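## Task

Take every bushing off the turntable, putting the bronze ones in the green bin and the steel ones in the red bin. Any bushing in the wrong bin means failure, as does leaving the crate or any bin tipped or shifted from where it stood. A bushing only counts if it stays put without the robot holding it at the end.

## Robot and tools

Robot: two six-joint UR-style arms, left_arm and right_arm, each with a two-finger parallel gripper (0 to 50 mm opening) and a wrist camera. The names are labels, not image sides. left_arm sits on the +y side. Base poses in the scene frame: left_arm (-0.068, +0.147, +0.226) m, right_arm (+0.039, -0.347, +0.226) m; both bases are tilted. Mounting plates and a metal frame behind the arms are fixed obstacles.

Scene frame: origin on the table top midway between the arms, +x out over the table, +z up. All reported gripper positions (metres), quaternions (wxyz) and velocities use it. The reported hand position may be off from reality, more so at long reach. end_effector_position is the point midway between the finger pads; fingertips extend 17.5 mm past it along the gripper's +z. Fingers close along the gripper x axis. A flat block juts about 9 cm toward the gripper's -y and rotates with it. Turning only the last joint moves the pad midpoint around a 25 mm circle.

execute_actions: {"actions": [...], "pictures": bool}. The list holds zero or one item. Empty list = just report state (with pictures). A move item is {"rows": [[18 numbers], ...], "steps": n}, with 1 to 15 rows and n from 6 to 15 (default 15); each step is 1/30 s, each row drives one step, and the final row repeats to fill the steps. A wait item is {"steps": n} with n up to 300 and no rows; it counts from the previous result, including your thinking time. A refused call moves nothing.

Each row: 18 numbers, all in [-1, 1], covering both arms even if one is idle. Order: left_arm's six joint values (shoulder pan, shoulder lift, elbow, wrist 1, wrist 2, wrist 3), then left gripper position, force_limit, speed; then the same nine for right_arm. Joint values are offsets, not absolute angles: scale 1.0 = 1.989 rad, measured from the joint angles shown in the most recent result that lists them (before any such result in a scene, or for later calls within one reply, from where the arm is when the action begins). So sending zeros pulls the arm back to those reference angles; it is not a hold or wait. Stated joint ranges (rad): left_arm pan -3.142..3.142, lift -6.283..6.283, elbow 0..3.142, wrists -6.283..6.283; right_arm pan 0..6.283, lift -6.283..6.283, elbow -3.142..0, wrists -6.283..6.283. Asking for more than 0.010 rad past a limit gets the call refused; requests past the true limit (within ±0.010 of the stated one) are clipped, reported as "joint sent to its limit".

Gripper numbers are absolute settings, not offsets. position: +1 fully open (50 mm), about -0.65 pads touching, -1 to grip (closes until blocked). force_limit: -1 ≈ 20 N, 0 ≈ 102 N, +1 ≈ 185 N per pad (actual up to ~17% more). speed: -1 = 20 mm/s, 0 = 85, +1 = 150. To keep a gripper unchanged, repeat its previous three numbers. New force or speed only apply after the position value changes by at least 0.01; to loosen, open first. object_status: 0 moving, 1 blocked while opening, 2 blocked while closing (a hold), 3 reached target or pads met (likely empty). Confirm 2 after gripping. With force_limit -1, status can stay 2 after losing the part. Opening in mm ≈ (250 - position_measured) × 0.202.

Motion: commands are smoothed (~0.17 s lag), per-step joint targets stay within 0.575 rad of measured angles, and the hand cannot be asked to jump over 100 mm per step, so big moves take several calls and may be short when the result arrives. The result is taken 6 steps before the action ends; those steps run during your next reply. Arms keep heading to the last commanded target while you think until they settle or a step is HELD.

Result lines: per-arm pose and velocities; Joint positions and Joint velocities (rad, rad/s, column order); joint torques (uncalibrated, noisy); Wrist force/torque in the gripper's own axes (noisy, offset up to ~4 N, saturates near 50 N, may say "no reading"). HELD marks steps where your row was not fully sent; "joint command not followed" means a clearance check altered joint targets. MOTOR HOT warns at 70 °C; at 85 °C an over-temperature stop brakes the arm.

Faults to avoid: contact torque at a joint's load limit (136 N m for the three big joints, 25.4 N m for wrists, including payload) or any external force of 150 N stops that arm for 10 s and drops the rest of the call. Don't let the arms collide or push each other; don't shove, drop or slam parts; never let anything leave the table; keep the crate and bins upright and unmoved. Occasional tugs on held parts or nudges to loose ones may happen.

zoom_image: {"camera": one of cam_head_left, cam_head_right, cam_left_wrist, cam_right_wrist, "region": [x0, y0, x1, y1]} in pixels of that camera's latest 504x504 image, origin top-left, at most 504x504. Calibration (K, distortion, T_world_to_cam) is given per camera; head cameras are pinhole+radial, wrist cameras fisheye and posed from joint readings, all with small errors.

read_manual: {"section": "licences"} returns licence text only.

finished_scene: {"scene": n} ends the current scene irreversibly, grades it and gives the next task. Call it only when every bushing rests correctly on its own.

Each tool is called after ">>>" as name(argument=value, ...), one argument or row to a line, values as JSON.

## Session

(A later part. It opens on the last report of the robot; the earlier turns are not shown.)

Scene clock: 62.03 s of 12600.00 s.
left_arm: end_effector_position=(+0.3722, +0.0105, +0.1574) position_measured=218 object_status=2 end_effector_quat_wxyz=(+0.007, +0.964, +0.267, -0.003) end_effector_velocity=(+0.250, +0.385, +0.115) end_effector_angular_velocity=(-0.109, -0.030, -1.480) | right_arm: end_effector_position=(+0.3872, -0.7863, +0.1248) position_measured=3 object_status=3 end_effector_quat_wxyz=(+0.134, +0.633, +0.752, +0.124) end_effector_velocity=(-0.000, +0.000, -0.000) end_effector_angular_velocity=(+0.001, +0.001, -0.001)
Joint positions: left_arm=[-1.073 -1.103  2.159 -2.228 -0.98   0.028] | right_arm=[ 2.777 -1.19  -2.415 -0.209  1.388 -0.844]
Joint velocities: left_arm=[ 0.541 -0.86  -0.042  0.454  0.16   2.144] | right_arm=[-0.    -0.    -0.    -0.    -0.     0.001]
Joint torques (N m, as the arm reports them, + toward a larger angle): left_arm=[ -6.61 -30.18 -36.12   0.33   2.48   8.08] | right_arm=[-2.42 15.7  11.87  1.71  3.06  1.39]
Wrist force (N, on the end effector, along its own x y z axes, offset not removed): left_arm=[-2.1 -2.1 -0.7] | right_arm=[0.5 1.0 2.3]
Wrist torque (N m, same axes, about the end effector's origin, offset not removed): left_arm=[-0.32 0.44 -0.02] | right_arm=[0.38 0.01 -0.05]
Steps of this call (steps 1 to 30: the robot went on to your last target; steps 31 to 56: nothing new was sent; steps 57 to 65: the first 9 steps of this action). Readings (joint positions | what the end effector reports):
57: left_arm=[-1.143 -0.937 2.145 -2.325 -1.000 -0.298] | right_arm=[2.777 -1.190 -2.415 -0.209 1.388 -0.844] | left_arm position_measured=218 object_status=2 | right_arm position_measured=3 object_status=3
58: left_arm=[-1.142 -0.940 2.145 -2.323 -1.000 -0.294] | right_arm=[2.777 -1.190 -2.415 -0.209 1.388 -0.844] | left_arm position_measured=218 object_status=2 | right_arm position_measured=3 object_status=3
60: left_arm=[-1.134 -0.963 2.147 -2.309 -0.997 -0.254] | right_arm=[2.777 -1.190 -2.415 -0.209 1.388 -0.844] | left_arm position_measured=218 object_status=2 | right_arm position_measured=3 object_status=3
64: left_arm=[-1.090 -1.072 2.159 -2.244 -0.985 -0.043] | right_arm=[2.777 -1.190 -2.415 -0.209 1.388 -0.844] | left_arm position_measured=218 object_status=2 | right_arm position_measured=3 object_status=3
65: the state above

>>> execute_actions(
  actions=[
    {"rows": [[0.0975,-0.0978,-0.0241,0.0513,0.0292,0.38,-1,-0.5,0.5,0,0,0,0,0,0,1,0,0],[0.11,-0.099,-0.02,0.04,0.033,0.41,-1,-0.5,0.5,0,0,0,0,0,0,1,0,0],[0.125,-0.1,-0.016,0.026,0.037,0.44,-1,-0.5,0.5,0,0,0,0,0,0,1,0,0],[0.14,-0.101,-0.011,0.011,0.04,0.46,-1,-0.5,0.5,0,0,0,0,0,0,1,0,0],[0.155,-0.103,-0.007,-0.003,0.044,0.48,-1,-0.5,0.5,0,0,0,0,0,0,1,0,0],[0.17,-0.104,-0.002,-0.017,0.048,0.5,-1,-0.5,0.5,0,0,0,0,0,0,1,0,0],[0.184,-0.105,0.002,-0.031,0.052,0.515,-1,-0.5,0.5,0,0,0,0,0,0,1,0,0],[0.197,-0.106,0.006,-0.043,0.055,0.525,-1,-0.5,0.5,0,0,0,0,0,0,1,0,0],[0.206,-0.107,0.009,-0.052,0.058,0.53,-1,-0.5,0.5,0,0,0,0,0,0,1,0,0],[0.2128,-0.1078,0.0109,-0.0578,0.0596,0.5301,-1,-0.5,0.5,0,0,0,0,0,0,1,0,0]], "steps": 15},
  ],
)

>>> execute_actions(
  actions=[
    {"steps": 14},
  ],
  pictures=true,
)

Scene clock: 62.77 s of 12600.00 s.
left_arm: end_effector_position=(+0.4565, +0.1730, +0.1398) position_measured=218 object_status=2 end_effector_quat_wxyz=(+0.009, +1.000, -0.006, -0.000) end_effector_velocity=(+0.036, +0.301, -0.215) end_effector_angular_velocity=(+0.061, -0.004, -0.167) | right_arm: end_effector_position=(+0.3872, -0.7863, +0.1248) position_measured=3 object_status=3 end_effector_quat_wxyz=(+0.134, +0.633, +0.752, +0.124) end_effector_velocity=(+0.000, +0.000, -0.000) end_effector_angular_velocity=(+0.001, -0.000, +0.000)
Joint positions: left_arm=[-0.783 -1.305  2.142 -2.218 -0.896  0.929] | right_arm=[ 2.777 -1.19  -2.415 -0.209  1.388 -0.844]
Joint velocities: left_arm=[ 0.688 -0.064  0.204 -0.636  0.179  1.005] | right_arm=[-0.    -0.     0.    -0.     0.001  0.   ]
Joint torques (N m, as the arm reports them, + toward a larger angle): left_arm=[ -2.73 -29.43  -3.76  -6.07   2.41   4.  ] | right_arm=[-2.13 15.64 12.03  1.75  3.03  1.37]
Wrist force (N, on the end effector, along its own x y z axes, offset not removed): left_arm=[1.1 -0.7 1.0] | right_arm=[-4.3 -1.3 0.1]
Wrist torque (N m, same axes, about the end effector's origin, offset not removed): left_arm=[-0.21 -0.06 -0.14] | right_arm=[-0.32 0.79 0.33]
Steps of this call (steps 1 to 6: the last 6 steps of your previous action; steps 7 to 13: the robot went on to your last target; steps 14 to 22: the first 9 steps of this action). Readings (joint positions | what the end effector reports):
14: left_arm=[-0.888 -1.289 2.113 -2.131 -0.925 0.706] | right_arm=[2.777 -1.190 -2.415 -0.209 1.388 -0.844] | left_arm position_measured=218 object_status=2 | right_arm position_measured=3 object_status=3
15: left_arm=[-0.886 -1.291 2.113 -2.130 -0.924 0.718] | right_arm=[2.777 -1.190 -2.415 -0.209 1.388 -0.844] | left_arm position_measured=218 object_status=2 | right_arm position_measured=3 object_status=3
17: left_arm=[-0.874 -1.294 2.115 -2.136 -0.920 0.759] | right_arm=[2.777 -1.190 -2.415 -0.209 1.388 -0.844] | left_arm position_measured=218 object_status=2 | right_arm position_measured=3 object_status=3
21: left_arm=[-0.806 -1.303 2.135 -2.197 -0.902 0.894] | right_arm=[2.777 -1.190 -2.415 -0.209 1.388 -0.844] | left_arm position_measured=218 object_status=2 | right_arm position_measured=3 object_status=3
22: the state above

Scene clock: 63.23 s of 12600.00 s.
left_arm: end_effector_position=(+0.4578, +0.2317, +0.1012) position_measured=218 object_status=2 end_effector_quat_wxyz=(+0.000, +1.000, -0.001, +0.000) end_effector_velocity=(-0.000, +0.014, -0.008) end_effector_angular_velocity=(+0.005, -0.001, +0.006) | right_arm: end_effector_position=(+0.3872, -0.7863, +0.1248) position_measured=3 object_status=3 end_effector_quat_wxyz=(+0.134, +0.633, +0.752, +0.124) end_effector_velocity=(-0.000, +0.001, -0.000) end_effector_angular_velocity=(+0.002, +0.001, -0.000)
Joint positions: left_arm=[-0.654 -1.317  2.179 -2.339 -0.863  1.078] | right_arm=[ 2.777 -1.19  -2.415 -0.209  1.388 -0.844]
Joint velocities: left_arm=[ 0.031 -0.003  0.007 -0.029  0.008  0.033] | right_arm=[ 0.001  0.    -0.001 -0.001  0.     0.001]
Joint torques (N m, as the arm reports them, + toward a larger angle): left_arm=[-14.07 -29.62  -4.44  -4.54   1.6    1.69] | right_arm=[-1.79 15.98 12.49  1.64  2.98  1.39]
Wrist force (N, on the end effector, along its own x y z axes, offset not removed): left_arm=[-1.4 -1.4 1.1] | right_arm=[2.3 -0.7 -0.8]
Wrist torque (N m, same axes, about the end effector's origin, offset not removed): left_arm=[-0.24 0.33 -0.07] | right_arm=[-0.26 -0.21 0.07]
Kept back: nothing.
Steps of this call (steps 1 to 6: the last 6 steps of your previous action; steps 7 to 14: the robot went on to your last target). Readings (joint positions | what the end effector reports):
1: left_arm=[-0.760 -1.307 2.149 -2.240 -0.890 0.961] | right_arm=[2.777 -1.190 -2.415 -0.209 1.388 -0.844] | left_arm position_measured=218 object_status=2 | right_arm position_measured=3 object_status=3
2: left_arm=[-0.737 -1.309 2.155 -2.261 -0.884 0.988] | right_arm=[2.777 -1.190 -2.415 -0.209 1.388 -0.844] | left_arm position_measured=218 object_status=2 | right_arm position_measured=3 object_status=3
4: left_arm=[-0.703 -1.312 2.165 -2.293 -0.875 1.026] | right_arm=[2.777 -1.190 -2.415 -0.209 1.388 -0.844] | left_arm position_measured=218 object_status=2 | right_arm position_measured=3 object_status=3
8: left_arm=[-0.668 -1.315 2.175 -2.325 -0.866 1.062] | right_arm=[2.777 -1.190 -2.415 -0.209 1.388 -0.844] | left_arm position_measured=218 object_status=2 | right_arm position_measured=3 object_status=3
14: the state above
camera_calibration (this result's frames):
cam_left_wrist: T_world_to_cam=[[0.998333, -0.0562106, -0.0130621, -0.438107], [-0.0515582, -0.970466, 0.235664, 0.233115], [-0.0259232, -0.234598, -0.971747, 0.310123], [0, 0, 0, 1]] pos_world=[0.457435, 0.274358, 0.240702]
cam_right_wrist: T_world_to_cam=[[-0.195885, 0.979786, -0.0405898, 0.850497], [0.770676, 0.179409, 0.61145, -0.234369], [0.606372, 0.0884923, -0.790241, 0.0819953], [0, 0, 0, 1]] pos_world=[0.297502, -0.798513, 0.242622]

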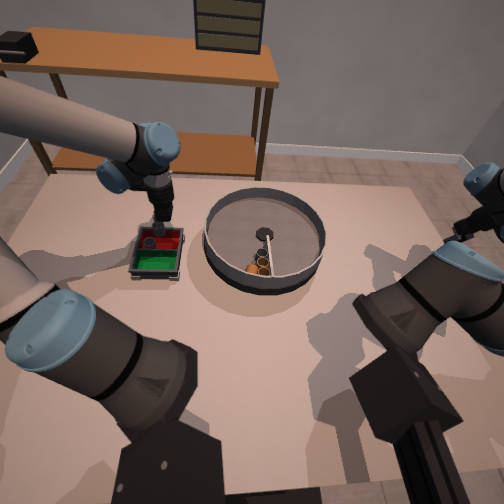

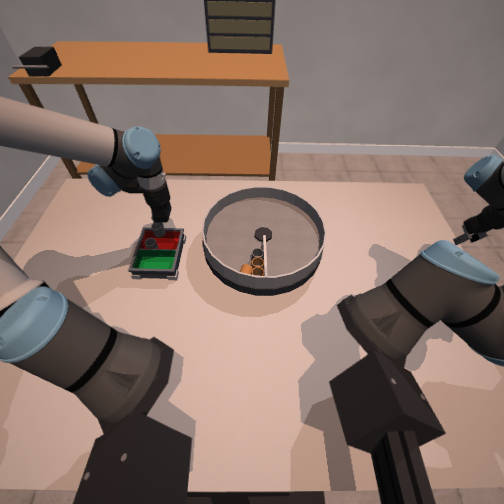

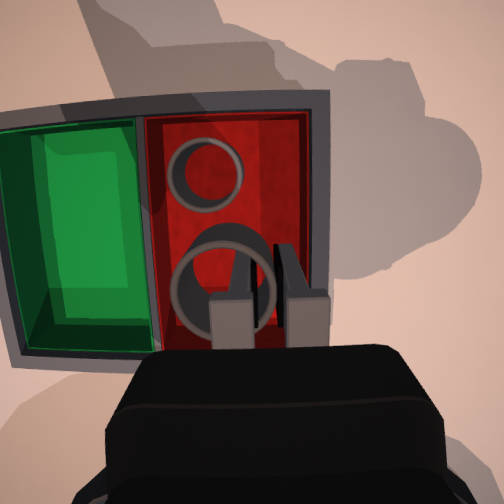

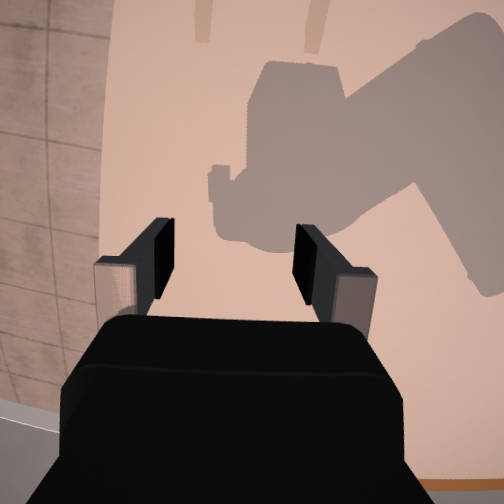

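>>> execute_actions(
  actions=[
    {"rows": [[0.004,0.004,0.001,-0.008,0.001,0.005,-1,-0.5,0.5,0,0,0,0,0,0,1,0,0],[0.008,0.01,0.002,-0.019,0.001,0.01,-1,-0.5,0.5,0,0,0,0,0,0,1,0,0],[0.0125,0.017,0.003,-0.03,0.001,0.016,-1,-0.5,0.5,0,0,0,0,0,0,1,0,0],[0.017,0.0235,0.004,-0.041,0.002,0.022,-1,-0.5,0.5,0,0,0,0,0,0,1,0,0],[0.021,0.03,0.005,-0.052,0.002,0.0275,-1,-0.5,0.5,0,0,0,0,0,0,1,0,0],[0.0255,0.0364,0.0058,-0.0636,0.0024,0.0328,-1,-0.5,0.5,0,0,0,0,0,0,1,0,0],[0.030,0.044,0.0059,-0.0754,0.0025,0.039,-1,-0.5,0.5,0,0,0,0,0,0,1,0,0],[0.0347,0.0518,0.0059,-0.0871,0.0027,0.045,-1,-0.5,0.5,0,0,0,0,0,0,1,0,0],[0.039,0.059,0.006,-0.098,0.0028,0.0505,-1,-0.5,0.5,0,0,0,0,0,0,1,0,0],[0.0425,0.065,0.006,-0.107,0.0029,0.055,-1,-0.5,0.5,0,0,0,0,0,0,1,0,0],[0.045,0.0695,0.006,-0.114,0.003,0.0585,-1,-0.5,0.5,0,0,0,0,0,0,1,0,0],[0.047,0.0725,0.0061,-0.1187,0.003,0.061,-1,-0.5,0.5,0,0,0,0,0,0,1,0,0],[0.0484,0.075,0.0061,-0.1224,0.0031,0.063,-1,-0.5,0.5,0,0,0,0,0,0,1,0,0]], "steps": 15},
  ],
)

>>> execute_actions(
  actions=[
    {"steps": 14},
  ],
)

Scene clock: 64.63 s of 12600.00 s.
left_arm: end_effector_position=(+0.4576, +0.2335, +0.0758) position_measured=218 object_status=2 end_effector_quat_wxyz=(-0.001, +1.000, -0.002, -0.001) end_effector_velocity=(+0.002, +0.001, -0.153) end_effector_angular_velocity=(+0.001, +0.006, +0.002) | right_arm: end_effector_position=(+0.3872, -0.7863, +0.1248) position_measured=3 object_status=3 end_effector_quat_wxyz=(+0.134, +0.633, +0.752, +0.124) end_effector_velocity=(-0.000, -0.000, -0.001) end_effector_angular_velocity=(-0.000, +0.001, +0.001)
Joint positions: left_arm=[-0.616 -1.263  2.187 -2.43  -0.859  1.127] | right_arm=[ 2.777 -1.19  -2.415 -0.209  1.388 -0.844]
Joint velocities: left_arm=[ 0.219  0.346  0.026 -0.553  0.013  0.282] | right_arm=[-0.001 -0.001 -0.     0.    -0.    -0.001]
Joint torques (N m, as the arm reports them, + toward a larger angle): left_arm=[-9.46 -3.5  -3.32 -5.52  1.47  2.61] | right_arm=[-1.94 15.25 12.31  1.65  2.79  1.36]
Wrist force (N, on the end effector, along its own x y z axes, offset not removed): left_arm=[-0.7 -0.8 0.6] | right_arm=[3.4 2.3 2.3]
Wrist torque (N m, same axes, about the end effector's origin, offset not removed): left_arm=[-0.16 0.22 -0.18] | right_arm=[0.60 -0.46 -0.05]
Steps of this call (steps 1 to 30: the robot went on to your last target; steps 31 to 33: nothing new was sent; steps 34 to 42: the first 9 steps of this action). Readings (joint positions | what the end effector reports):
34: left_arm=[-0.650 -1.317 2.180 -2.343 -0.862 1.082] | right_arm=[2.777 -1.190 -2.415 -0.209 1.388 -0.844] | left_arm position_measured=218 object_status=2 | right_arm position_measured=3 object_status=3
35: left_arm=[-0.649 -1.316 2.181 -2.344 -0.861 1.083] | right_arm=[2.777 -1.190 -2.415 -0.209 1.388 -0.844] | left_arm position_measured=218 object_status=2 | right_arm position_measured=3 object_status=3
37: left_arm=[-0.645 -1.309 2.182 -2.356 -0.861 1.089] | right_arm=[2.777 -1.190 -2.415 -0.209 1.388 -0.844] | left_arm position_measured=218 object_status=2 | right_arm position_measured=3 object_status=3
41: left_arm=[-0.623 -1.275 2.186 -2.411 -0.859 1.118] | right_arm=[2.777 -1.190 -2.415 -0.209 1.388 -0.844] | left_arm position_measured=218 object_status=2 | right_arm position_measured=3 object_status=3
42: the state above

Scene clock: 65.10 s of 12600.00 s.
left_arm: end_effector_position=(+0.4576, +0.2338, +0.0361) position_measured=218 object_status=2 end_effector_quat_wxyz=(-0.000, +1.000, -0.001, +0.000) end_effector_velocity=(+0.000, -0.000, -0.012) end_effector_angular_velocity=(-0.000, -0.002, +0.001) | right_arm: end_effector_position=(+0.3872, -0.7863, +0.1248) position_measured=3 object_status=3 end_effector_quat_wxyz=(+0.134, +0.633, +0.752, +0.124) end_effector_velocity=(+0.000, -0.000, +0.000) end_effector_angular_velocity=(-0.000, -0.001, -0.000)
Joint positions: left_arm=[-0.56  -1.171  2.191 -2.576 -0.857  1.2  ] | right_arm=[ 2.777 -1.19  -2.415 -0.209  1.388 -0.844]
Joint velocities: left_arm=[ 0.016  0.029  0.    -0.046  0.001  0.022] | right_arm=[-0.     0.     0.001  0.     0.001 -0.   ]
Joint torques (N m, as the arm reports them, + toward a larger angle): left_arm=[-15.34 -13.39  -1.2   -4.52   1.65   1.66] | right_arm=[-2.21 15.97 11.94  1.61  2.95  1.44]
Wrist force (N, on the end effector, along its own x y z axes, offset not removed): left_arm=[-1.9 -0.8 0.5] | right_arm=[-3.8 2.1 1.8]
Wrist torque (N m, same axes, about the end effector's origin, offset not removed): left_arm=[-0.20 0.43 -0.14] | right_arm=[0.37 0.95 0.24]
Kept back: nothing.
Steps of this call (steps 1 to 6: the last 6 steps of your previous action; steps 7 to 14: the robot went on to your last target). Readings (joint positions | what the end effector reports):
1: left_arm=[-0.608 -1.251 2.188 -2.449 -0.859 1.137] | right_arm=[2.777 -1.190 -2.415 -0.209 1.388 -0.844] | left_arm position_measured=218 object_status=2 | right_arm position_measured=3 object_status=3
2: left_arm=[-0.600 -1.239 2.189 -2.469 -0.858 1.147] | right_arm=[2.777 -1.190 -2.415 -0.209 1.388 -0.844] | left_arm position_measured=218 object_status=2 | right_arm position_measured=3 object_status=3
4: left_arm=[-0.586 -1.216 2.190 -2.506 -0.858 1.165] | right_arm=[2.777 -1.190 -2.415 -0.209 1.388 -0.844] | left_arm position_measured=218 object_status=2 | right_arm position_measured=3 object_status=3
8: left_arm=[-0.568 -1.185 2.191 -2.554 -0.857 1.189] | right_arm=[2.777 -1.190 -2.415 -0.209 1.388 -0.844] | left_arm position_measured=218 object_status=2 | right_arm position_measured=3 object_status=3
14: the state above

>>> execute_actions(
  actions=[],
)

Scene clock: 67.17 s of 12600.00 s.
left_arm: end_effector_position=(+0.4576, +0.2338, +0.0345) position_measured=218 object_status=2 end_effector_quat_wxyz=(-0.000, +1.000, -0.001, +0.000) end_effector_velocity=(+0.000, -0.000, +0.000) end_effector_angular_velocity=(-0.000, -0.000, +0.000) | right_arm: end_effector_position=(+0.3872, -0.7863, +0.1248) position_measured=3 object_status=3 end_effector_quat_wxyz=(+0.134, +0.633, +0.752, +0.124) end_effector_velocity=(-0.000, +0.000, -0.000) end_effector_angular_velocity=(+0.000, +0.001, +0.001)
Joint positions: left_arm=[-0.557 -1.167  2.191 -2.582 -0.856  1.203] | right_arm=[ 2.777 -1.19  -2.415 -0.209  1.388 -0.844]
Joint velocities: left_arm=[-0. -0. -0.  0. -0. -0.] | right_arm=[ 0.    -0.    -0.    -0.     0.    -0.001]
Joint torques (N m, as the arm reports them, + toward a larger angle): left_arm=[-15.66 -13.44  -1.18  -4.27   1.61   1.46] | right_arm=[-2.22 15.65 11.62  1.57  2.95  1.49]
Wrist force (N, on the end effector, along its own x y z axes, offset not removed): left_arm=[-1.0 -0.6 1.8] | right_arm=[0.5 2.1 1.2]
Wrist torque (N m, same axes, about the end effector's origin, offset not removed): left_arm=[-0.11 0.28 -0.12] | right_arm=[0.36 -0.22 0.00]
Kept back: nothing.
Steps of this call (steps 1 to 30: the robot went on to your last target; steps 31 to 62: nothing new was sent). Readings (joint positions | what the end effector reports):
1: left_arm=[-0.559 -1.170 2.191 -2.578 -0.857 1.201] | right_arm=[2.777 -1.190 -2.415 -0.209 1.388 -0.844] | left_arm position_measured=218 object_status=2 | right_arm position_measured=3 object_status=3
2: left_arm=[-0.559 -1.170 2.191 -2.579 -0.856 1.202] | right_arm=[2.777 -1.190 -2.415 -0.209 1.388 -0.844] | left_arm position_measured=218 object_status=2 | right_arm position_measured=3 object_status=3
4: left_arm=[-0.558 -1.169 2.191 -2.580 -0.856 1.202] | right_arm=[2.777 -1.190 -2.415 -0.209 1.388 -0.844] | left_arm position_measured=218 object_status=2 | right_arm position_measured=3 object_status=3
8: left_arm=[-0.558 -1.168 2.191 -2.582 -0.856 1.203] | right_arm=[2.777 -1.190 -2.415 -0.209 1.388 -0.844] | left_arm position_measured=218 object_status=2 | right_arm position_measured=3 object_status=3
62: the state above
All arms were judged still, so your last target was given up. Only a new action makes them travel on or press farther. Fingers that are still opening or closing keep moving.
camera_calibration (this result's frames):
cam_left_wrist: T_world_to_cam=[[0.998394, -0.0550791, -0.0132435, -0.438913], [-0.0504453, -0.970795, 0.234548, 0.250531], [-0.0257754, -0.233503, -0.972014, 0.245472], [0, 0, 0, 1]] pos_world=[0.457173, 0.276358, 0.174028]
cam_right_wrist: T_world_to_cam=[[-0.195885, 0.979786, -0.0405897, 0.850497], [0.770676, 0.179409, 0.61145, -0.234369], [0.606372, 0.0884924, -0.790242, 0.0819954], [0, 0, 0, 1]] pos_world=[0.297502, -0.798513, 0.242622]

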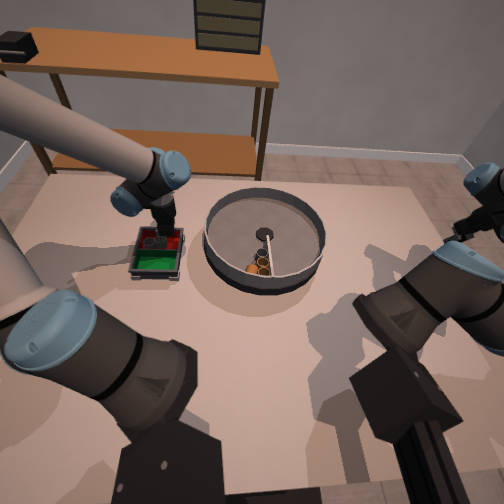

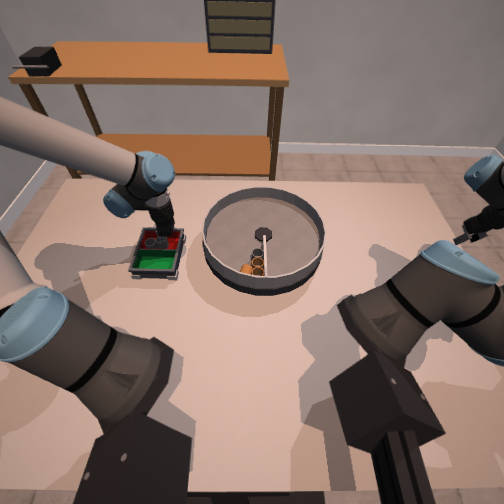

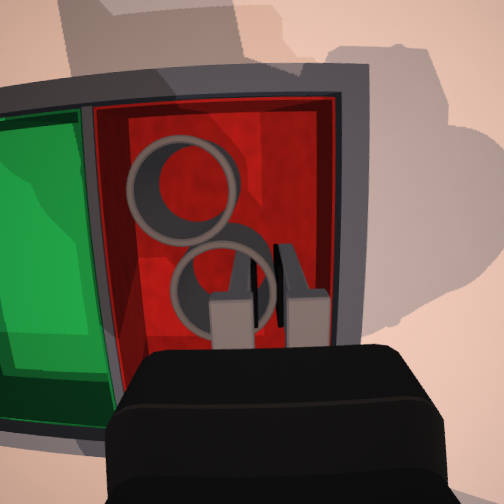

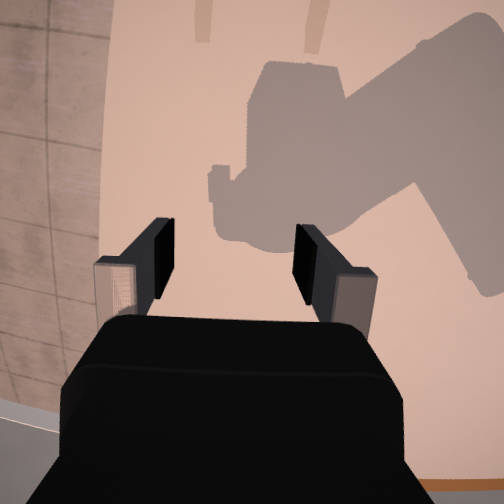

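>>> execute_actions(
  actions=[
    {"rows":[[0,0,0,0,0,0,-0.05,-0.5,0.5,0,0,0,0,0,0,1,0,0],[0,0,0,0,0,0,-0.05,-0.5,0.5,0,0,0,0,0,0,1,0,0],[0,0,0,0,0,0,-0.05,-0.5,0.5,0,0,0,0,0,0,1,0,0],[0,0,0,0,0,0,-0.05,-0.5,0.5,0,0,0,0,0,0,1,0,0],[0,0,0,0,0,0,-0.05,-0.5,0.5,0,0,0,0,0,0,1,0,0],[0,0,0,0,0,0,-0.05,-0.5,0.5,0,0,0,0,0,0,1,0,0],[-0.003,-0.005,0,0.008,0,-0.004,-0.05,-0.5,0.5,0,0,0,0,0,0,1,0,0],[-0.008,-0.013,0,0.02,0,-0.01,-0.05,-0.5,0.5,0,0,0,0,0,0,1,0,0],[-0.015,-0.025,-0.0002,0.038,-0.0007,-0.0195,-0.05,-0.5,0.5,0,0,0,0,0,0,1,0,0],[-0.0232,-0.0391,-0.0003,0.0585,-0.0011,-0.0301,-0.05,-0.5,0.5,0,0,0,0,0,0,1,0,0],[-0.031,-0.0515,-0.002,0.079,-0.0017,-0.0405,-0.05,-0.5,0.5,0,0,0,0,0,0,1,0,0],[-0.038,-0.062,-0.0035,0.097,-0.0022,-0.0495,-0.05,-0.5,0.5,0,0,0,0,0,0,1,0,0],[-0.043,-0.070,-0.0045,0.111,-0.0026,-0.056,-0.05,-0.5,0.5,0,0,0,0,0,0,1,0,0],[-0.0466,-0.0756,-0.0052,0.1202,-0.0028,-0.0607,-0.05,-0.5,0.5,0,0,0,0,0,0,1,0,0]],"steps":15},
  ],
)

Scene clock: 68.03 s of 12600.00 s.
left_arm: end_effector_position=(+0.4577, +0.2337, +0.0363) position_measured=160 object_status=0 end_effector_quat_wxyz=(-0.000, +1.000, -0.000, +0.000) end_effector_velocity=(+0.004, -0.004, +0.060) end_effector_angular_velocity=(-0.002, -0.009, +0.002) | right_arm: end_effector_position=(+0.3872, -0.7863, +0.1248) position_measured=3 object_status=3 end_effector_quat_wxyz=(+0.134, +0.633, +0.752, +0.124) end_effector_velocity=(+0.000, -0.000, +0.000) end_effector_angular_velocity=(-0.001, -0.001, -0.001)
Joint positions: left_arm=[-0.56  -1.172  2.191 -2.576 -0.856  1.2  ] | right_arm=[ 2.777 -1.19  -2.415 -0.209  1.388 -0.844]
Joint velocities: left_arm=[-0.086 -0.135  0.     0.197 -0.    -0.109] | right_arm=[-0.     0.001  0.     0.    -0.     0.   ]
Joint torques (N m, as the arm reports them, + toward a larger angle): left_arm=[-38.32 -44.7   -3.93   1.15   1.14  -2.2 ] | right_arm=[-2.45 15.57 11.68  1.67  2.96  1.44]
Wrist force (N, on the end effector, along its own x y z axes, offset not removed): left_arm=[-1.1 -0.5 1.4] | right_arm=[-0.2 0.7 1.3]
Wrist torque (N m, same axes, about the end effector's origin, offset not removed): left_arm=[-0.07 0.31 -0.01] | right_arm=[0.18 0.19 0.00]
Steps of this call (steps 1 to 17: nothing new was sent; steps 18 to 26: the first 9 steps of this action). Readings (joint positions | what the end effector reports):
18: left_arm=[-0.557 -1.167 2.191 -2.582 -0.856 1.203] | right_arm=[2.777 -1.190 -2.415 -0.209 1.388 -0.844] | left_arm position_measured=212 object_status=0 | right_arm position_measured=3 object_status=3
19: left_arm=[-0.557 -1.167 2.191 -2.582 -0.856 1.203] | right_arm=[2.777 -1.190 -2.415 -0.209 1.388 -0.844] | left_arm position_measured=193 object_status=0 | right_arm position_measured=3 object_status=3
21: left_arm=[-0.557 -1.167 2.191 -2.582 -0.856 1.203] | right_arm=[2.777 -1.190 -2.415 -0.209 1.388 -0.844] | left_arm position_measured=160 object_status=0 | right_arm position_measured=3 object_status=3
25: left_arm=[-0.558 -1.168 2.191 -2.581 -0.856 1.203] | right_arm=[2.777 -1.190 -2.415 -0.209 1.388 -0.844] | left_arm position_measured=160 object_status=0 | right_arm position_measured=3 object_status=3
26: the state above

>>> execute_actions(
  actions=[
    {"rows":[[-0.050,-0.073,-0.007,0.122,-0.004,-0.065,0.08,-0.5,0.5,0,0,0,0,0,0,1,0,0],[-0.060,-0.072,-0.011,0.135,-0.007,-0.080,0.08,-0.5,0.5,0,0,0,0,0,0,1,0,0],[-0.075,-0.071,-0.017,0.152,-0.011,-0.10,0.08,-0.5,0.5,0,0,0,0,0,0,1,0,0],[-0.095,-0.069,-0.024,0.172,-0.016,-0.125,0.08,-0.5,0.5,0,0,0,0,0,0,1,0,0],[-0.117,-0.067,-0.031,0.192,-0.022,-0.155,0.08,-0.5,0.5,0,0,0,0,0,0,1,0,0],[-0.139,-0.065,-0.037,0.211,-0.028,-0.19,0.08,-0.5,0.5,0,0,0,0,0,0,1,0,0],[-0.1604,-0.0631,-0.0402,0.2262,-0.0332,-0.225,0.08,-0.5,0.5,0,0,0,0,0,0,1,0,0],[-0.180,-0.052,-0.036,0.224,-0.039,-0.26,0.08,-0.5,0.5,0,0,0,0,0,0,1,0,0],[-0.198,-0.040,-0.029,0.218,-0.045,-0.295,0.08,-0.5,0.5,0,0,0,0,0,0,1,0,0],[-0.215,-0.029,-0.022,0.211,-0.050,-0.33,0.08,-0.5,0.5,0,0,0,0,0,0,1,0,0],[-0.229,-0.020,-0.016,0.206,-0.055,-0.365,0.08,-0.5,0.5,0,0,0,0,0,0,1,0,0],[-0.239,-0.014,-0.012,0.202,-0.058,-0.40,0.08,-0.5,0.5,0,0,0,0,0,0,1,0,0],[-0.2454,-0.0096,-0.009,0.2001,-0.0598,-0.435,0.08,-0.5,0.5,0,0,0,0,0,0,1,0,0],[-0.2454,-0.0096,-0.009,0.2001,-0.0598,-0.47,0.08,-0.5,0.5,0,0,0,0,0,0,1,0,0],[-0.2454,-0.0096,-0.009,0.2001,-0.0598,-0.76,0.08,-0.5,0.5,0,0,0,0,0,0,1,0,0]],"steps":15},
  ],
)

>>> execute_actions(
  actions=[
    {"steps":20},
  ],
  pictures=true,
)

Scene clock: 69.23 s of 12600.00 s.
left_arm: end_effector_position=(+0.4570, +0.1772, +0.1367) position_measured=140 object_status=3 end_effector_quat_wxyz=(+0.009, +1.000, +0.005, -0.002) end_effector_velocity=(-0.079, -0.419, +0.225) end_effector_angular_velocity=(-0.085, +0.015, +0.199) | right_arm: end_effector_position=(+0.3872, -0.7863, +0.1248) position_measured=3 object_status=3 end_effector_quat_wxyz=(+0.134, +0.633, +0.752, +0.124) end_effector_velocity=(+0.000, +0.000, -0.000) end_effector_angular_velocity=(+0.000, +0.000, -0.000)
Joint positions: left_arm=[-0.771 -1.304  2.14  -2.224 -0.897  0.921] | right_arm=[ 2.777 -1.19  -2.415 -0.209  1.388 -0.844]
Joint velocities: left_arm=[-0.889  0.166 -0.144  0.622 -0.237 -1.284] | right_arm=[ 0.    -0.001  0.     0.    -0.     0.   ]
Joint torques (N m, as the arm reports them, + toward a larger angle): left_arm=[-45.06   4.68 -18.74   0.75  -3.56  -5.79] | right_arm=[-2.62 16.31 11.81  1.62  3.07  1.49]
Wrist force (N, on the end effector, along its own x y z axes, offset not removed): left_arm=[1.9 -3.0 -1.2] | right_arm=[-1.7 -3.4 1.8]
Wrist torque (N m, same axes, about the end effector's origin, offset not removed): left_arm=[-0.50 -0.09 -0.12] | right_arm=[-0.65 0.66 0.25]
Steps of this call (steps 1 to 6: the last 6 steps of your previous action; steps 7 to 27: the robot went on to your last target; steps 28 to 36: the first 9 steps of this action). Readings (joint positions | what the end effector reports):
28: left_arm=[-0.650 -1.318 2.181 -2.344 -0.862 1.083] | right_arm=[2.777 -1.190 -2.415 -0.209 1.388 -0.844] | left_arm position_measured=154 object_status=0 | right_arm position_measured=3 object_status=3
29: left_arm=[-0.651 -1.318 2.181 -2.342 -0.862 1.081] | right_arm=[2.777 -1.190 -2.415 -0.209 1.388 -0.844] | left_arm position_measured=141 object_status=0 | right_arm position_measured=3 object_status=3
31: left_arm=[-0.662 -1.317 2.176 -2.330 -0.866 1.067] | right_arm=[2.777 -1.190 -2.415 -0.209 1.388 -0.844] | left_arm position_measured=140 object_status=0 | right_arm position_measured=3 object_status=3
35: left_arm=[-0.741 -1.309 2.147 -2.248 -0.889 0.963] | right_arm=[2.777 -1.190 -2.415 -0.209 1.388 -0.844] | left_arm position_measured=140 object_status=0 | right_arm position_measured=3 object_status=3
36: the state above

Scene clock: 69.90 s of 12600.00 s.
left_arm: end_effector_position=(+0.3742, +0.0376, +0.1713) position_measured=140 object_status=3 end_effector_quat_wxyz=(+0.010, +0.910, +0.414, -0.006) end_effector_velocity=(-0.014, -0.018, +0.002) end_effector_angular_velocity=(+0.003, +0.009, +0.455) | right_arm: end_effector_position=(+0.3872, -0.7863, +0.1248) position_measured=3 object_status=3 end_effector_quat_wxyz=(+0.134, +0.633, +0.752, +0.124) end_effector_velocity=(-0.000, +0.000, -0.000) end_effector_angular_velocity=(+0.000, +0.000, -0.001)
Joint positions: left_arm=[-1.045 -1.192  2.173 -2.178 -0.975 -0.249] | right_arm=[ 2.777 -1.19  -2.415 -0.209  1.388 -0.844]
Joint velocities: left_arm=[-0.023  0.01   0.004  0.001 -0.006 -0.481] | right_arm=[-0.    -0.    -0.    -0.    -0.     0.001]
Joint torques (N m, as the arm reports them, + toward a larger angle): left_arm=[-31.66  -5.14  -7.56  -0.21  -2.18  -1.91] | right_arm=[-2.61 15.31 11.99  1.76  2.96  1.5 ]
Wrist force (N, on the end effector, along its own x y z axes, offset not removed): left_arm=[-1.2 -1.8 0.5] | right_arm=[0.9 -0.5 3.1]
Wrist torque (N m, same axes, about the end effector's origin, offset not removed): left_arm=[-0.33 0.34 -0.03] | right_arm=[0.18 -0.17 -0.11]
Kept back: nothing.
Steps of this call (steps 1 to 6: the last 6 steps of your previous action; steps 7 to 20: the robot went on to your last target). Readings (joint positions | what the end effector reports):
1: left_arm=[-0.801 -1.297 2.137 -2.207 -0.905 0.875] | right_arm=[2.777 -1.190 -2.415 -0.209 1.388 -0.844] | left_arm position_measured=140 object_status=3 | right_arm position_measured=3 object_status=3
2: left_arm=[-0.830 -1.288 2.137 -2.196 -0.913 0.828] | right_arm=[2.777 -1.190 -2.415 -0.209 1.388 -0.844] | left_arm position_measured=140 object_status=3 | right_arm position_measured=3 object_status=3
4: left_arm=[-0.886 -1.264 2.144 -2.186 -0.930 0.728] | right_arm=[2.777 -1.190 -2.415 -0.209 1.388 -0.844] | left_arm position_measured=140 object_status=3 | right_arm position_measured=3 object_status=3
8: left_arm=[-0.984 -1.220 2.162 -2.181 -0.957 0.470] | right_arm=[2.777 -1.190 -2.415 -0.209 1.388 -0.844] | left_arm position_measured=140 object_status=3 | right_arm position_measured=3 object_status=3
20: the state above
camera_calibration (this result's frames):
cam_left_wrist: T_world_to_cam=[[0.69667, 0.716697, -0.0315663, -0.277661], [0.699897, -0.669364, 0.249189, -0.270927], [0.157463, -0.195695, -0.96794, 0.25983], [0, 0, 0, 1]] pos_world=[0.342145, 0.0684978, 0.310247]
cam_right_wrist: T_world_to_cam=[[-0.195885, 0.979786, -0.0405898, 0.850497], [0.770676, 0.179409, 0.61145, -0.234369], [0.606372, 0.0884923, -0.790242, 0.0819952], [0, 0, 0, 1]] pos_world=[0.297502, -0.798513, 0.242622]

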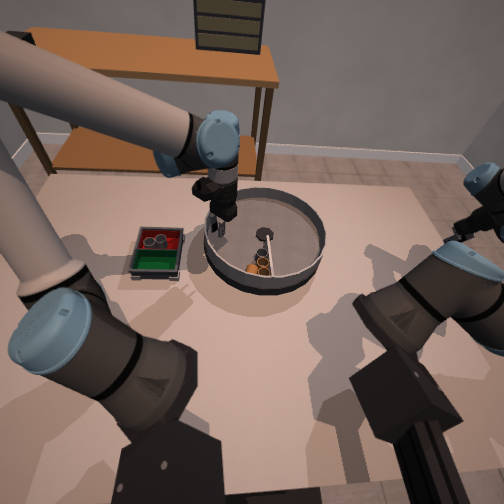

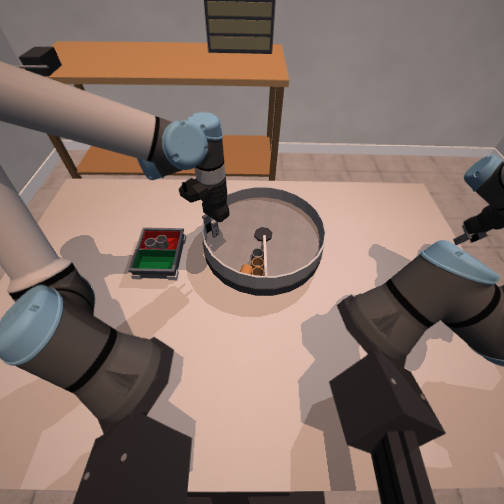

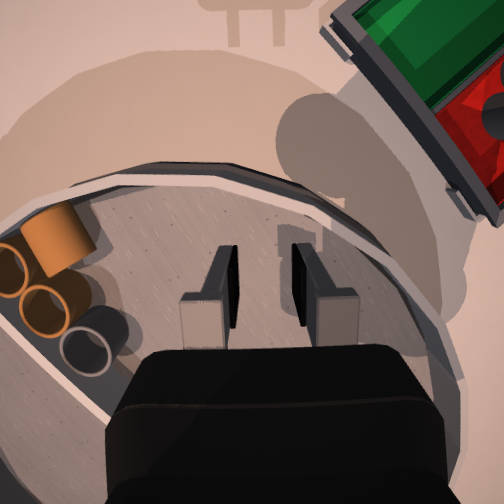

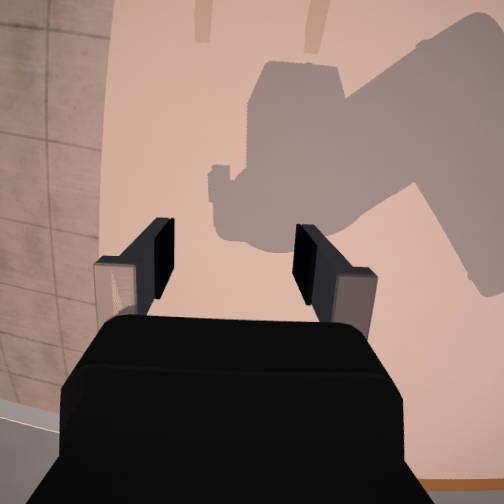

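>>> execute_actions(
  actions=[
    {"rows":[[-0.002,0.006,-0.002,-0.003,0,-0.18,0.08,-0.5,0.5,0,0,0,0,0,0,1,0,0],[-0.006,0.02,-0.006,-0.009,-0.001,-0.2,0.08,-0.5,0.5,0,0,0,0,0,0,1,0,0],[-0.012,0.04,-0.012,-0.018,-0.003,-0.23,0.08,-0.5,0.5,0,0,0,0,0,0,1,0,0],[-0.019,0.062,-0.018,-0.028,-0.004,-0.27,0.08,-0.5,0.5,0,0,0,0,0,0,1,0,0],[-0.026,0.086,-0.025,-0.039,-0.006,-0.31,0.08,-0.5,0.5,0,0,0,0,0,0,1,0,0],[-0.032,0.108,-0.032,-0.049,-0.007,-0.35,0.08,-0.5,0.5,0,0,0,0,0,0,1,0,0],[-0.038,0.126,-0.037,-0.057,-0.008,-0.38,0.08,-0.5,0.5,0,0,0,0,0,0,1,0,0],[-0.041,0.138,-0.040,-0.062,-0.009,-0.4,0.08,-0.5,0.5,0,0,0,0,0,0,1,0,0],[-0.0434,0.1453,-0.0426,-0.0656,-0.0096,-0.4136,0.08,-0.5,0.5,0,0,0,0,0,0,1,0,0]],"steps":12},
  ],
)

>>> execute_actions(
  actions=[
    {"steps":18},
  ],
  pictures=true,
)

Scene clock: 72.60 s of 12600.00 s.
left_arm: end_effector_position=(+0.3697, +0.0121, +0.1669) position_measured=140 object_status=3 end_effector_quat_wxyz=(+0.010, +0.863, +0.506, -0.005) end_effector_velocity=(-0.044, -0.309, -0.071) end_effector_angular_velocity=(+0.012, +0.008, +1.598) | right_arm: end_effector_position=(+0.3872, -0.7863, +0.1248) position_measured=3 object_status=3 end_effector_quat_wxyz=(+0.134, +0.633, +0.752, +0.124) end_effector_velocity=(-0.000, +0.001, -0.000) end_effector_angular_velocity=(+0.002, -0.000, -0.000)
Joint positions: left_arm=[-1.064 -1.14   2.156 -2.203 -0.979 -0.475] | right_arm=[ 2.777 -1.19  -2.415 -0.209  1.388 -0.844]
Joint velocities: left_arm=[-0.221  0.692 -0.224 -0.335 -0.052 -1.842] | right_arm=[ 0.     0.    -0.001 -0.001  0.001  0.001]
Joint torques (N m, as the arm reports them, + toward a larger angle): left_arm=[-44.4   17.   -33.24  -5.46  -2.84  -8.22] | right_arm=[-2.41 15.54 11.67  1.59  3.02  1.37]
Wrist force (N, on the end effector, along its own x y z axes, offset not removed): left_arm=[1.5 -1.9 -0.4] | right_arm=[1.9 0.9 4.0]
Wrist torque (N m, same axes, about the end effector's origin, offset not removed): left_arm=[-0.27 -0.09 -0.12] | right_arm=[0.07 -0.03 -0.15]
Steps of this call (steps 1 to 30: the robot went on to your last target; steps 31 to 75: nothing new was sent; steps 76 to 81: the first 6 steps of this action). Readings (joint positions | what the end effector reports):
76: left_arm=[-1.048 -1.191 2.174 -2.178 -0.975 -0.312] | right_arm=[2.777 -1.190 -2.415 -0.209 1.388 -0.844] | left_arm position_measured=140 object_status=3 | right_arm position_measured=3 object_status=3
77: left_arm=[-1.048 -1.189 2.173 -2.178 -0.975 -0.316] | right_arm=[2.777 -1.190 -2.415 -0.209 1.388 -0.844] | left_arm position_measured=140 object_status=3 | right_arm position_measured=3 object_status=3
79: left_arm=[-1.052 -1.176 2.168 -2.186 -0.976 -0.368] | right_arm=[2.777 -1.190 -2.415 -0.209 1.388 -0.844] | left_arm position_measured=140 object_status=3 | right_arm position_measured=3 object_status=3
81: the state above

Scene clock: 73.20 s of 12600.00 s.
left_arm: end_effector_position=(+0.3457, -0.0831, +0.1308) position_measured=140 object_status=3 end_effector_quat_wxyz=(+0.001, +0.710, +0.704, +0.001) end_effector_velocity=(-0.003, -0.010, -0.004) end_effector_angular_velocity=(+0.003, -0.000, +0.054) | right_arm: end_effector_position=(+0.3872, -0.7863, +0.1248) position_measured=3 object_status=3 end_effector_quat_wxyz=(+0.134, +0.633, +0.752, +0.124) end_effector_velocity=(-0.000, -0.000, +0.000) end_effector_angular_velocity=(+0.000, +0.001, -0.001)
Joint positions: left_arm=[-1.131 -0.906  2.089 -2.307 -0.993 -1.063] | right_arm=[ 2.777 -1.19  -2.415 -0.209  1.388 -0.844]
Joint velocities: left_arm=[-0.008  0.025 -0.007 -0.011 -0.002 -0.064] | right_arm=[-0.     0.     0.    -0.001 -0.     0.001]
Joint torques (N m, as the arm reports them, + toward a larger angle): left_arm=[-36.79 -12.48 -28.63  -4.82  -2.29  -1.41] | right_arm=[-1.91 15.51 11.94  1.63  3.07  1.48]
Wrist force (N, on the end effector, along its own x y z axes, offset not removed): left_arm=[-1.1 -1.6 1.0] | right_arm=[-2.9 0.0 5.1]
Wrist torque (N m, same axes, about the end effector's origin, offset not removed): left_arm=[-0.24 0.30 -0.01] | right_arm=[0.17 0.77 0.06]
Kept back: nothing.
Steps of this call (steps 1 to 6: the last 6 steps of your previous action; steps 7 to 18: the robot went on to your last target). Readings (joint positions | what the end effector reports):
1: left_arm=[-1.072 -1.114 2.148 -2.216 -0.981 -0.542] | right_arm=[2.777 -1.190 -2.415 -0.209 1.388 -0.844] | left_arm position_measured=140 object_status=3 | right_arm position_measured=3 object_status=3
2: left_arm=[-1.081 -1.084 2.139 -2.230 -0.983 -0.615] | right_arm=[2.777 -1.190 -2.415 -0.209 1.388 -0.844] | left_arm position_measured=140 object_status=3 | right_arm position_measured=3 object_status=3
4: left_arm=[-1.099 -1.023 2.121 -2.257 -0.986 -0.765] | right_arm=[2.777 -1.190 -2.415 -0.209 1.388 -0.844] | left_arm position_measured=140 object_status=3 | right_arm position_measured=3 object_status=3
8: left_arm=[-1.120 -0.946 2.100 -2.290 -0.991 -0.961] | right_arm=[2.777 -1.190 -2.415 -0.209 1.388 -0.844] | left_arm position_measured=140 object_status=3 | right_arm position_measured=3 object_status=3
18: the state above
camera_calibration (this result's frames):
cam_left_wrist: T_world_to_cam=[[0.0621569, 0.997971, -0.0138248, 0.0678111], [0.969823, -0.0571203, 0.237026, -0.362497], [0.235755, -0.0281404, -0.971405, 0.188783], [0, 0, 0, 1]] pos_world=[0.302837, -0.083067, 0.270243]
cam_right_wrist: T_world_to_cam=[[-0.195885, 0.979786, -0.0405897, 0.850497], [0.770676, 0.179409, 0.61145, -0.234369], [0.606372, 0.0884924, -0.790242, 0.0819953], [0, 0, 0, 1]] pos_world=[0.297502, -0.798513, 0.242622]

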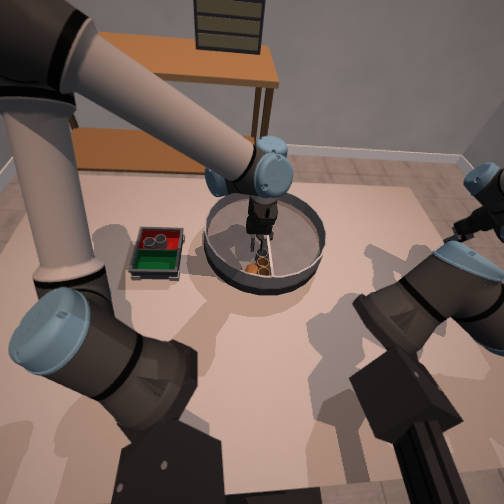

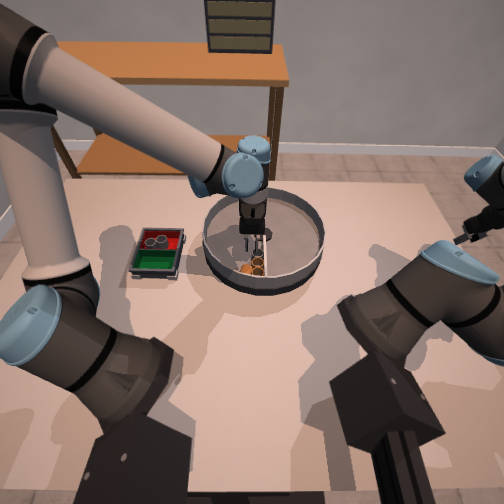

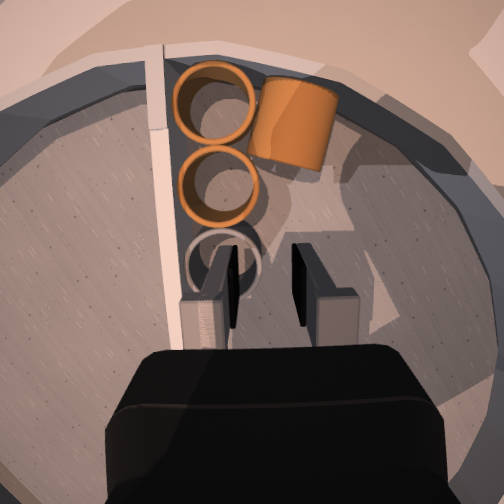

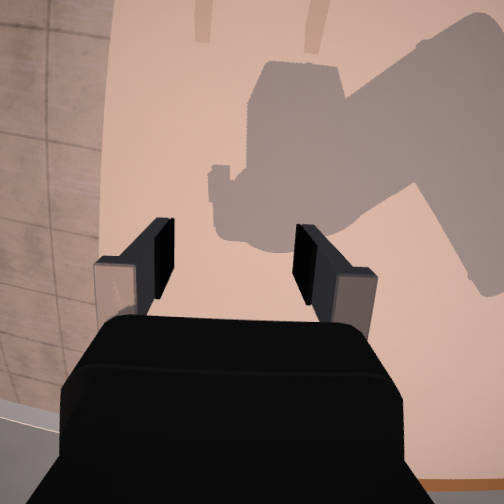

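>>> execute_actions(
  actions=[
    {"rows":[[0.0005,0.003,-0.003,0,0,-0.003,0.08,-0.5,0.5,0,0,0,0,0,0,1,0,0],[0.001,0.005,-0.006,0.0005,0,-0.003,0.08,-0.5,0.5,0,0,0,0,0,0,1,0,0],[0.0014,0.0061,-0.0076,0.0009,0.0002,-0.0025,0.08,-0.5,0.5,0,0,0,0,0,0,1,0,0],[0.0034,0.0095,-0.007,-0.0043,0.001,-0.0003,0.08,-0.5,0.5,0,0,0,0,0,0,1,0,0],[0.0064,0.0146,-0.006,-0.012,0.0022,0.003,0.08,-0.5,0.5,0,0,0,0,0,0,1,0,0],[0.0094,0.0197,-0.0051,-0.02,0.0035,0.0062,0.08,-0.5,0.5,0,0,0,0,0,0,1,0,0],[0.0114,0.0231,-0.0045,-0.0252,0.0043,0.0084,0.08,-0.5,0.5,0,0,0,0,0,0,1,0,0]],"steps":10},
  ],
)

>>> execute_actions(
  actions=[
    {"steps":16},
  ],
  pictures=true,
)

Scene clock: 74.93 s of 12600.00 s.
left_arm: end_effector_position=(+0.3464, -0.0855, +0.1302) position_measured=140 object_status=3 end_effector_quat_wxyz=(+0.001, +0.707, +0.707, +0.000) end_effector_velocity=(+0.016, -0.016, -0.005) end_effector_angular_velocity=(-0.003, +0.009, +0.001) | right_arm: end_effector_position=(+0.3872, -0.7863, +0.1248) position_measured=3 object_status=3 end_effector_quat_wxyz=(+0.134, +0.633, +0.752, +0.124) end_effector_velocity=(-0.000, +0.001, -0.001) end_effector_angular_velocity=(+0.001, +0.001, +0.000)
Joint positions: left_arm=[-1.13  -0.9    2.084 -2.308 -0.994 -1.07 ] | right_arm=[ 2.777 -1.19  -2.415 -0.209  1.388 -0.844]
Joint velocities: left_arm=[ 0.021  0.047 -0.065  0.007 -0.     0.02 ] | right_arm=[ 0.    -0.001 -0.001  0.     0.     0.   ]
Joint torques (N m, as the arm reports them, + toward a larger angle): left_arm=[-18.97  -9.4  -27.14  -0.42   0.16   1.66] | right_arm=[-1.99 15.71 11.68  1.68  3.06  1.61]
Wrist force (N, on the end effector, along its own x y z axes, offset not removed): left_arm=[-2.0 -0.7 0.9] | right_arm=[-0.1 -0.7 1.8]
Wrist torque (N m, same axes, about the end effector's origin, offset not removed): left_arm=[-0.12 0.42 -0.02] | right_arm=[0.09 0.14 -0.02]
Steps of this call (steps 1 to 30: the robot went on to your last target; steps 31 to 48: nothing new was sent; steps 49 to 52: the first 4 steps of this action). Readings (joint positions | what the end effector reports):
49: left_arm=[-1.132 -0.903 2.088 -2.309 -0.994 -1.071] | right_arm=[2.777 -1.190 -2.415 -0.209 1.388 -0.844] | left_arm position_measured=140 object_status=3 | right_arm position_measured=3 object_status=3
50: left_arm=[-1.131 -0.903 2.088 -2.309 -0.994 -1.071] | right_arm=[2.777 -1.190 -2.415 -0.209 1.388 -0.844] | left_arm position_measured=140 object_status=3 | right_arm position_measured=3 object_status=3
52: the state above

Scene clock: 75.47 s of 12600.00 s.
left_arm: end_effector_position=(+0.3494, -0.0882, +0.1124) position_measured=140 object_status=3 end_effector_quat_wxyz=(+0.000, +0.707, +0.707, +0.000) end_effector_velocity=(+0.000, -0.000, -0.004) end_effector_angular_velocity=(+0.000, +0.001, -0.000) | right_arm: end_effector_position=(+0.3872, -0.7863, +0.1248) position_measured=3 object_status=3 end_effector_quat_wxyz=(+0.134, +0.633, +0.752, +0.124) end_effector_velocity=(+0.000, +0.000, -0.000) end_effector_angular_velocity=(+0.000, -0.000, -0.001)
Joint positions: left_arm=[-1.109 -0.862  2.08  -2.356 -0.985 -1.047] | right_arm=[ 2.777 -1.19  -2.415 -0.209  1.388 -0.844]
Joint velocities: left_arm=[ 0.005  0.009  0.    -0.011  0.002  0.006] | right_arm=[ 0.    -0.    -0.     0.001  0.     0.001]
Joint torques (N m, as the arm reports them, + toward a larger angle): left_arm=[-21.78 -14.23  -6.3   -4.51   1.56   1.47] | right_arm=[-2.21 15.16 12.35  1.74  3.07  1.53]
Wrist force (N, on the end effector, along its own x y z axes, offset not removed): left_arm=[-0.7 -1.0 1.5] | right_arm=[-0.1 2.1 1.7]
Wrist torque (N m, same axes, about the end effector's origin, offset not removed): left_arm=[-0.12 0.20 -0.06] | right_arm=[0.31 0.32 0.19]
Kept back: nothing.
Steps of this call (steps 1 to 6: the last 6 steps of your previous action; steps 7 to 16: the robot went on to your last target). Readings (joint positions | what the end effector reports):
1: left_arm=[-1.129 -0.898 2.082 -2.308 -0.993 -1.069] | right_arm=[2.777 -1.190 -2.415 -0.209 1.388 -0.844] | left_arm position_measured=140 object_status=3 | right_arm position_measured=3 object_status=3
2: left_arm=[-1.128 -0.895 2.081 -2.311 -0.993 -1.067] | right_arm=[2.777 -1.190 -2.415 -0.209 1.388 -0.844] | left_arm position_measured=140 object_status=3 | right_arm position_measured=3 object_status=3
4: left_arm=[-1.122 -0.885 2.080 -2.324 -0.990 -1.061] | right_arm=[2.777 -1.190 -2.415 -0.209 1.388 -0.844] | left_arm position_measured=140 object_status=3 | right_arm position_measured=3 object_status=3
8: left_arm=[-1.113 -0.869 2.080 -2.345 -0.987 -1.052] | right_arm=[2.777 -1.190 -2.415 -0.209 1.388 -0.844] | left_arm position_measured=140 object_status=3 | right_arm position_measured=3 object_status=3
16: the state above
camera_calibration (this result's frames):
cam_left_wrist: T_world_to_cam=[[0.0545164, 0.998412, -0.0141713, 0.0751404], [0.970489, -0.0496423, 0.23598, -0.361446], [0.234902, -0.0266179, -0.971655, 0.170347], [0, 0, 0, 1]] pos_world=[0.306669, -0.0884298, 0.251877]
cam_right_wrist: T_world_to_cam=[[-0.195885, 0.979786, -0.0405898, 0.850497], [0.770676, 0.179409, 0.61145, -0.234369], [0.606372, 0.0884923, -0.790241, 0.0819953], [0, 0, 0, 1]] pos_world=[0.297502, -0.798514, 0.242622]

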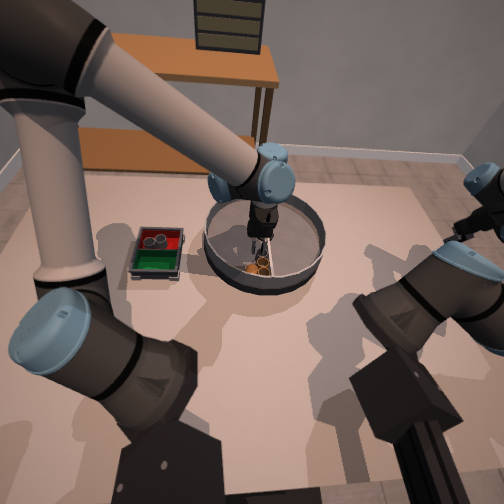

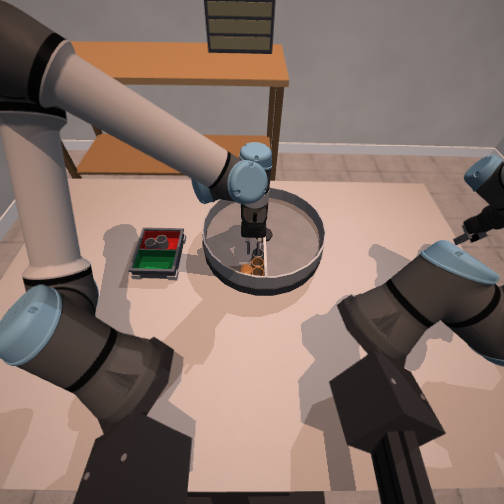

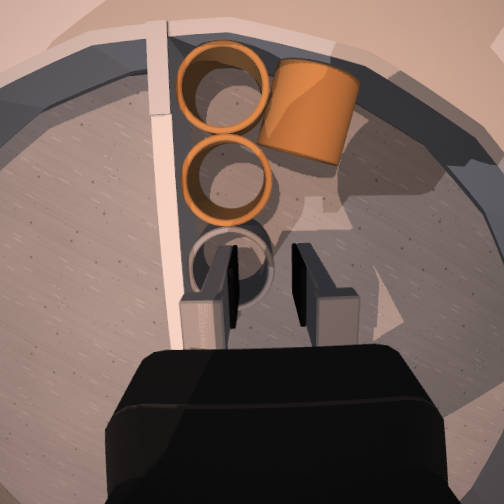

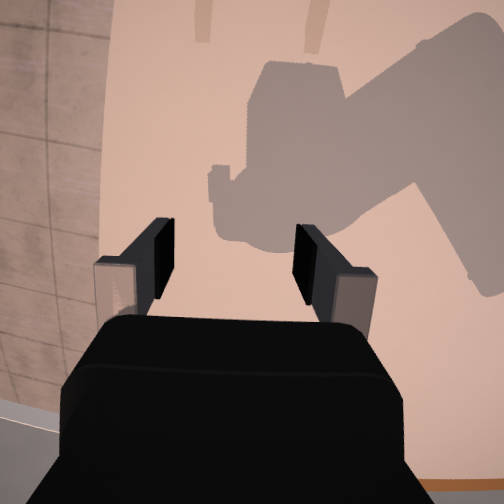

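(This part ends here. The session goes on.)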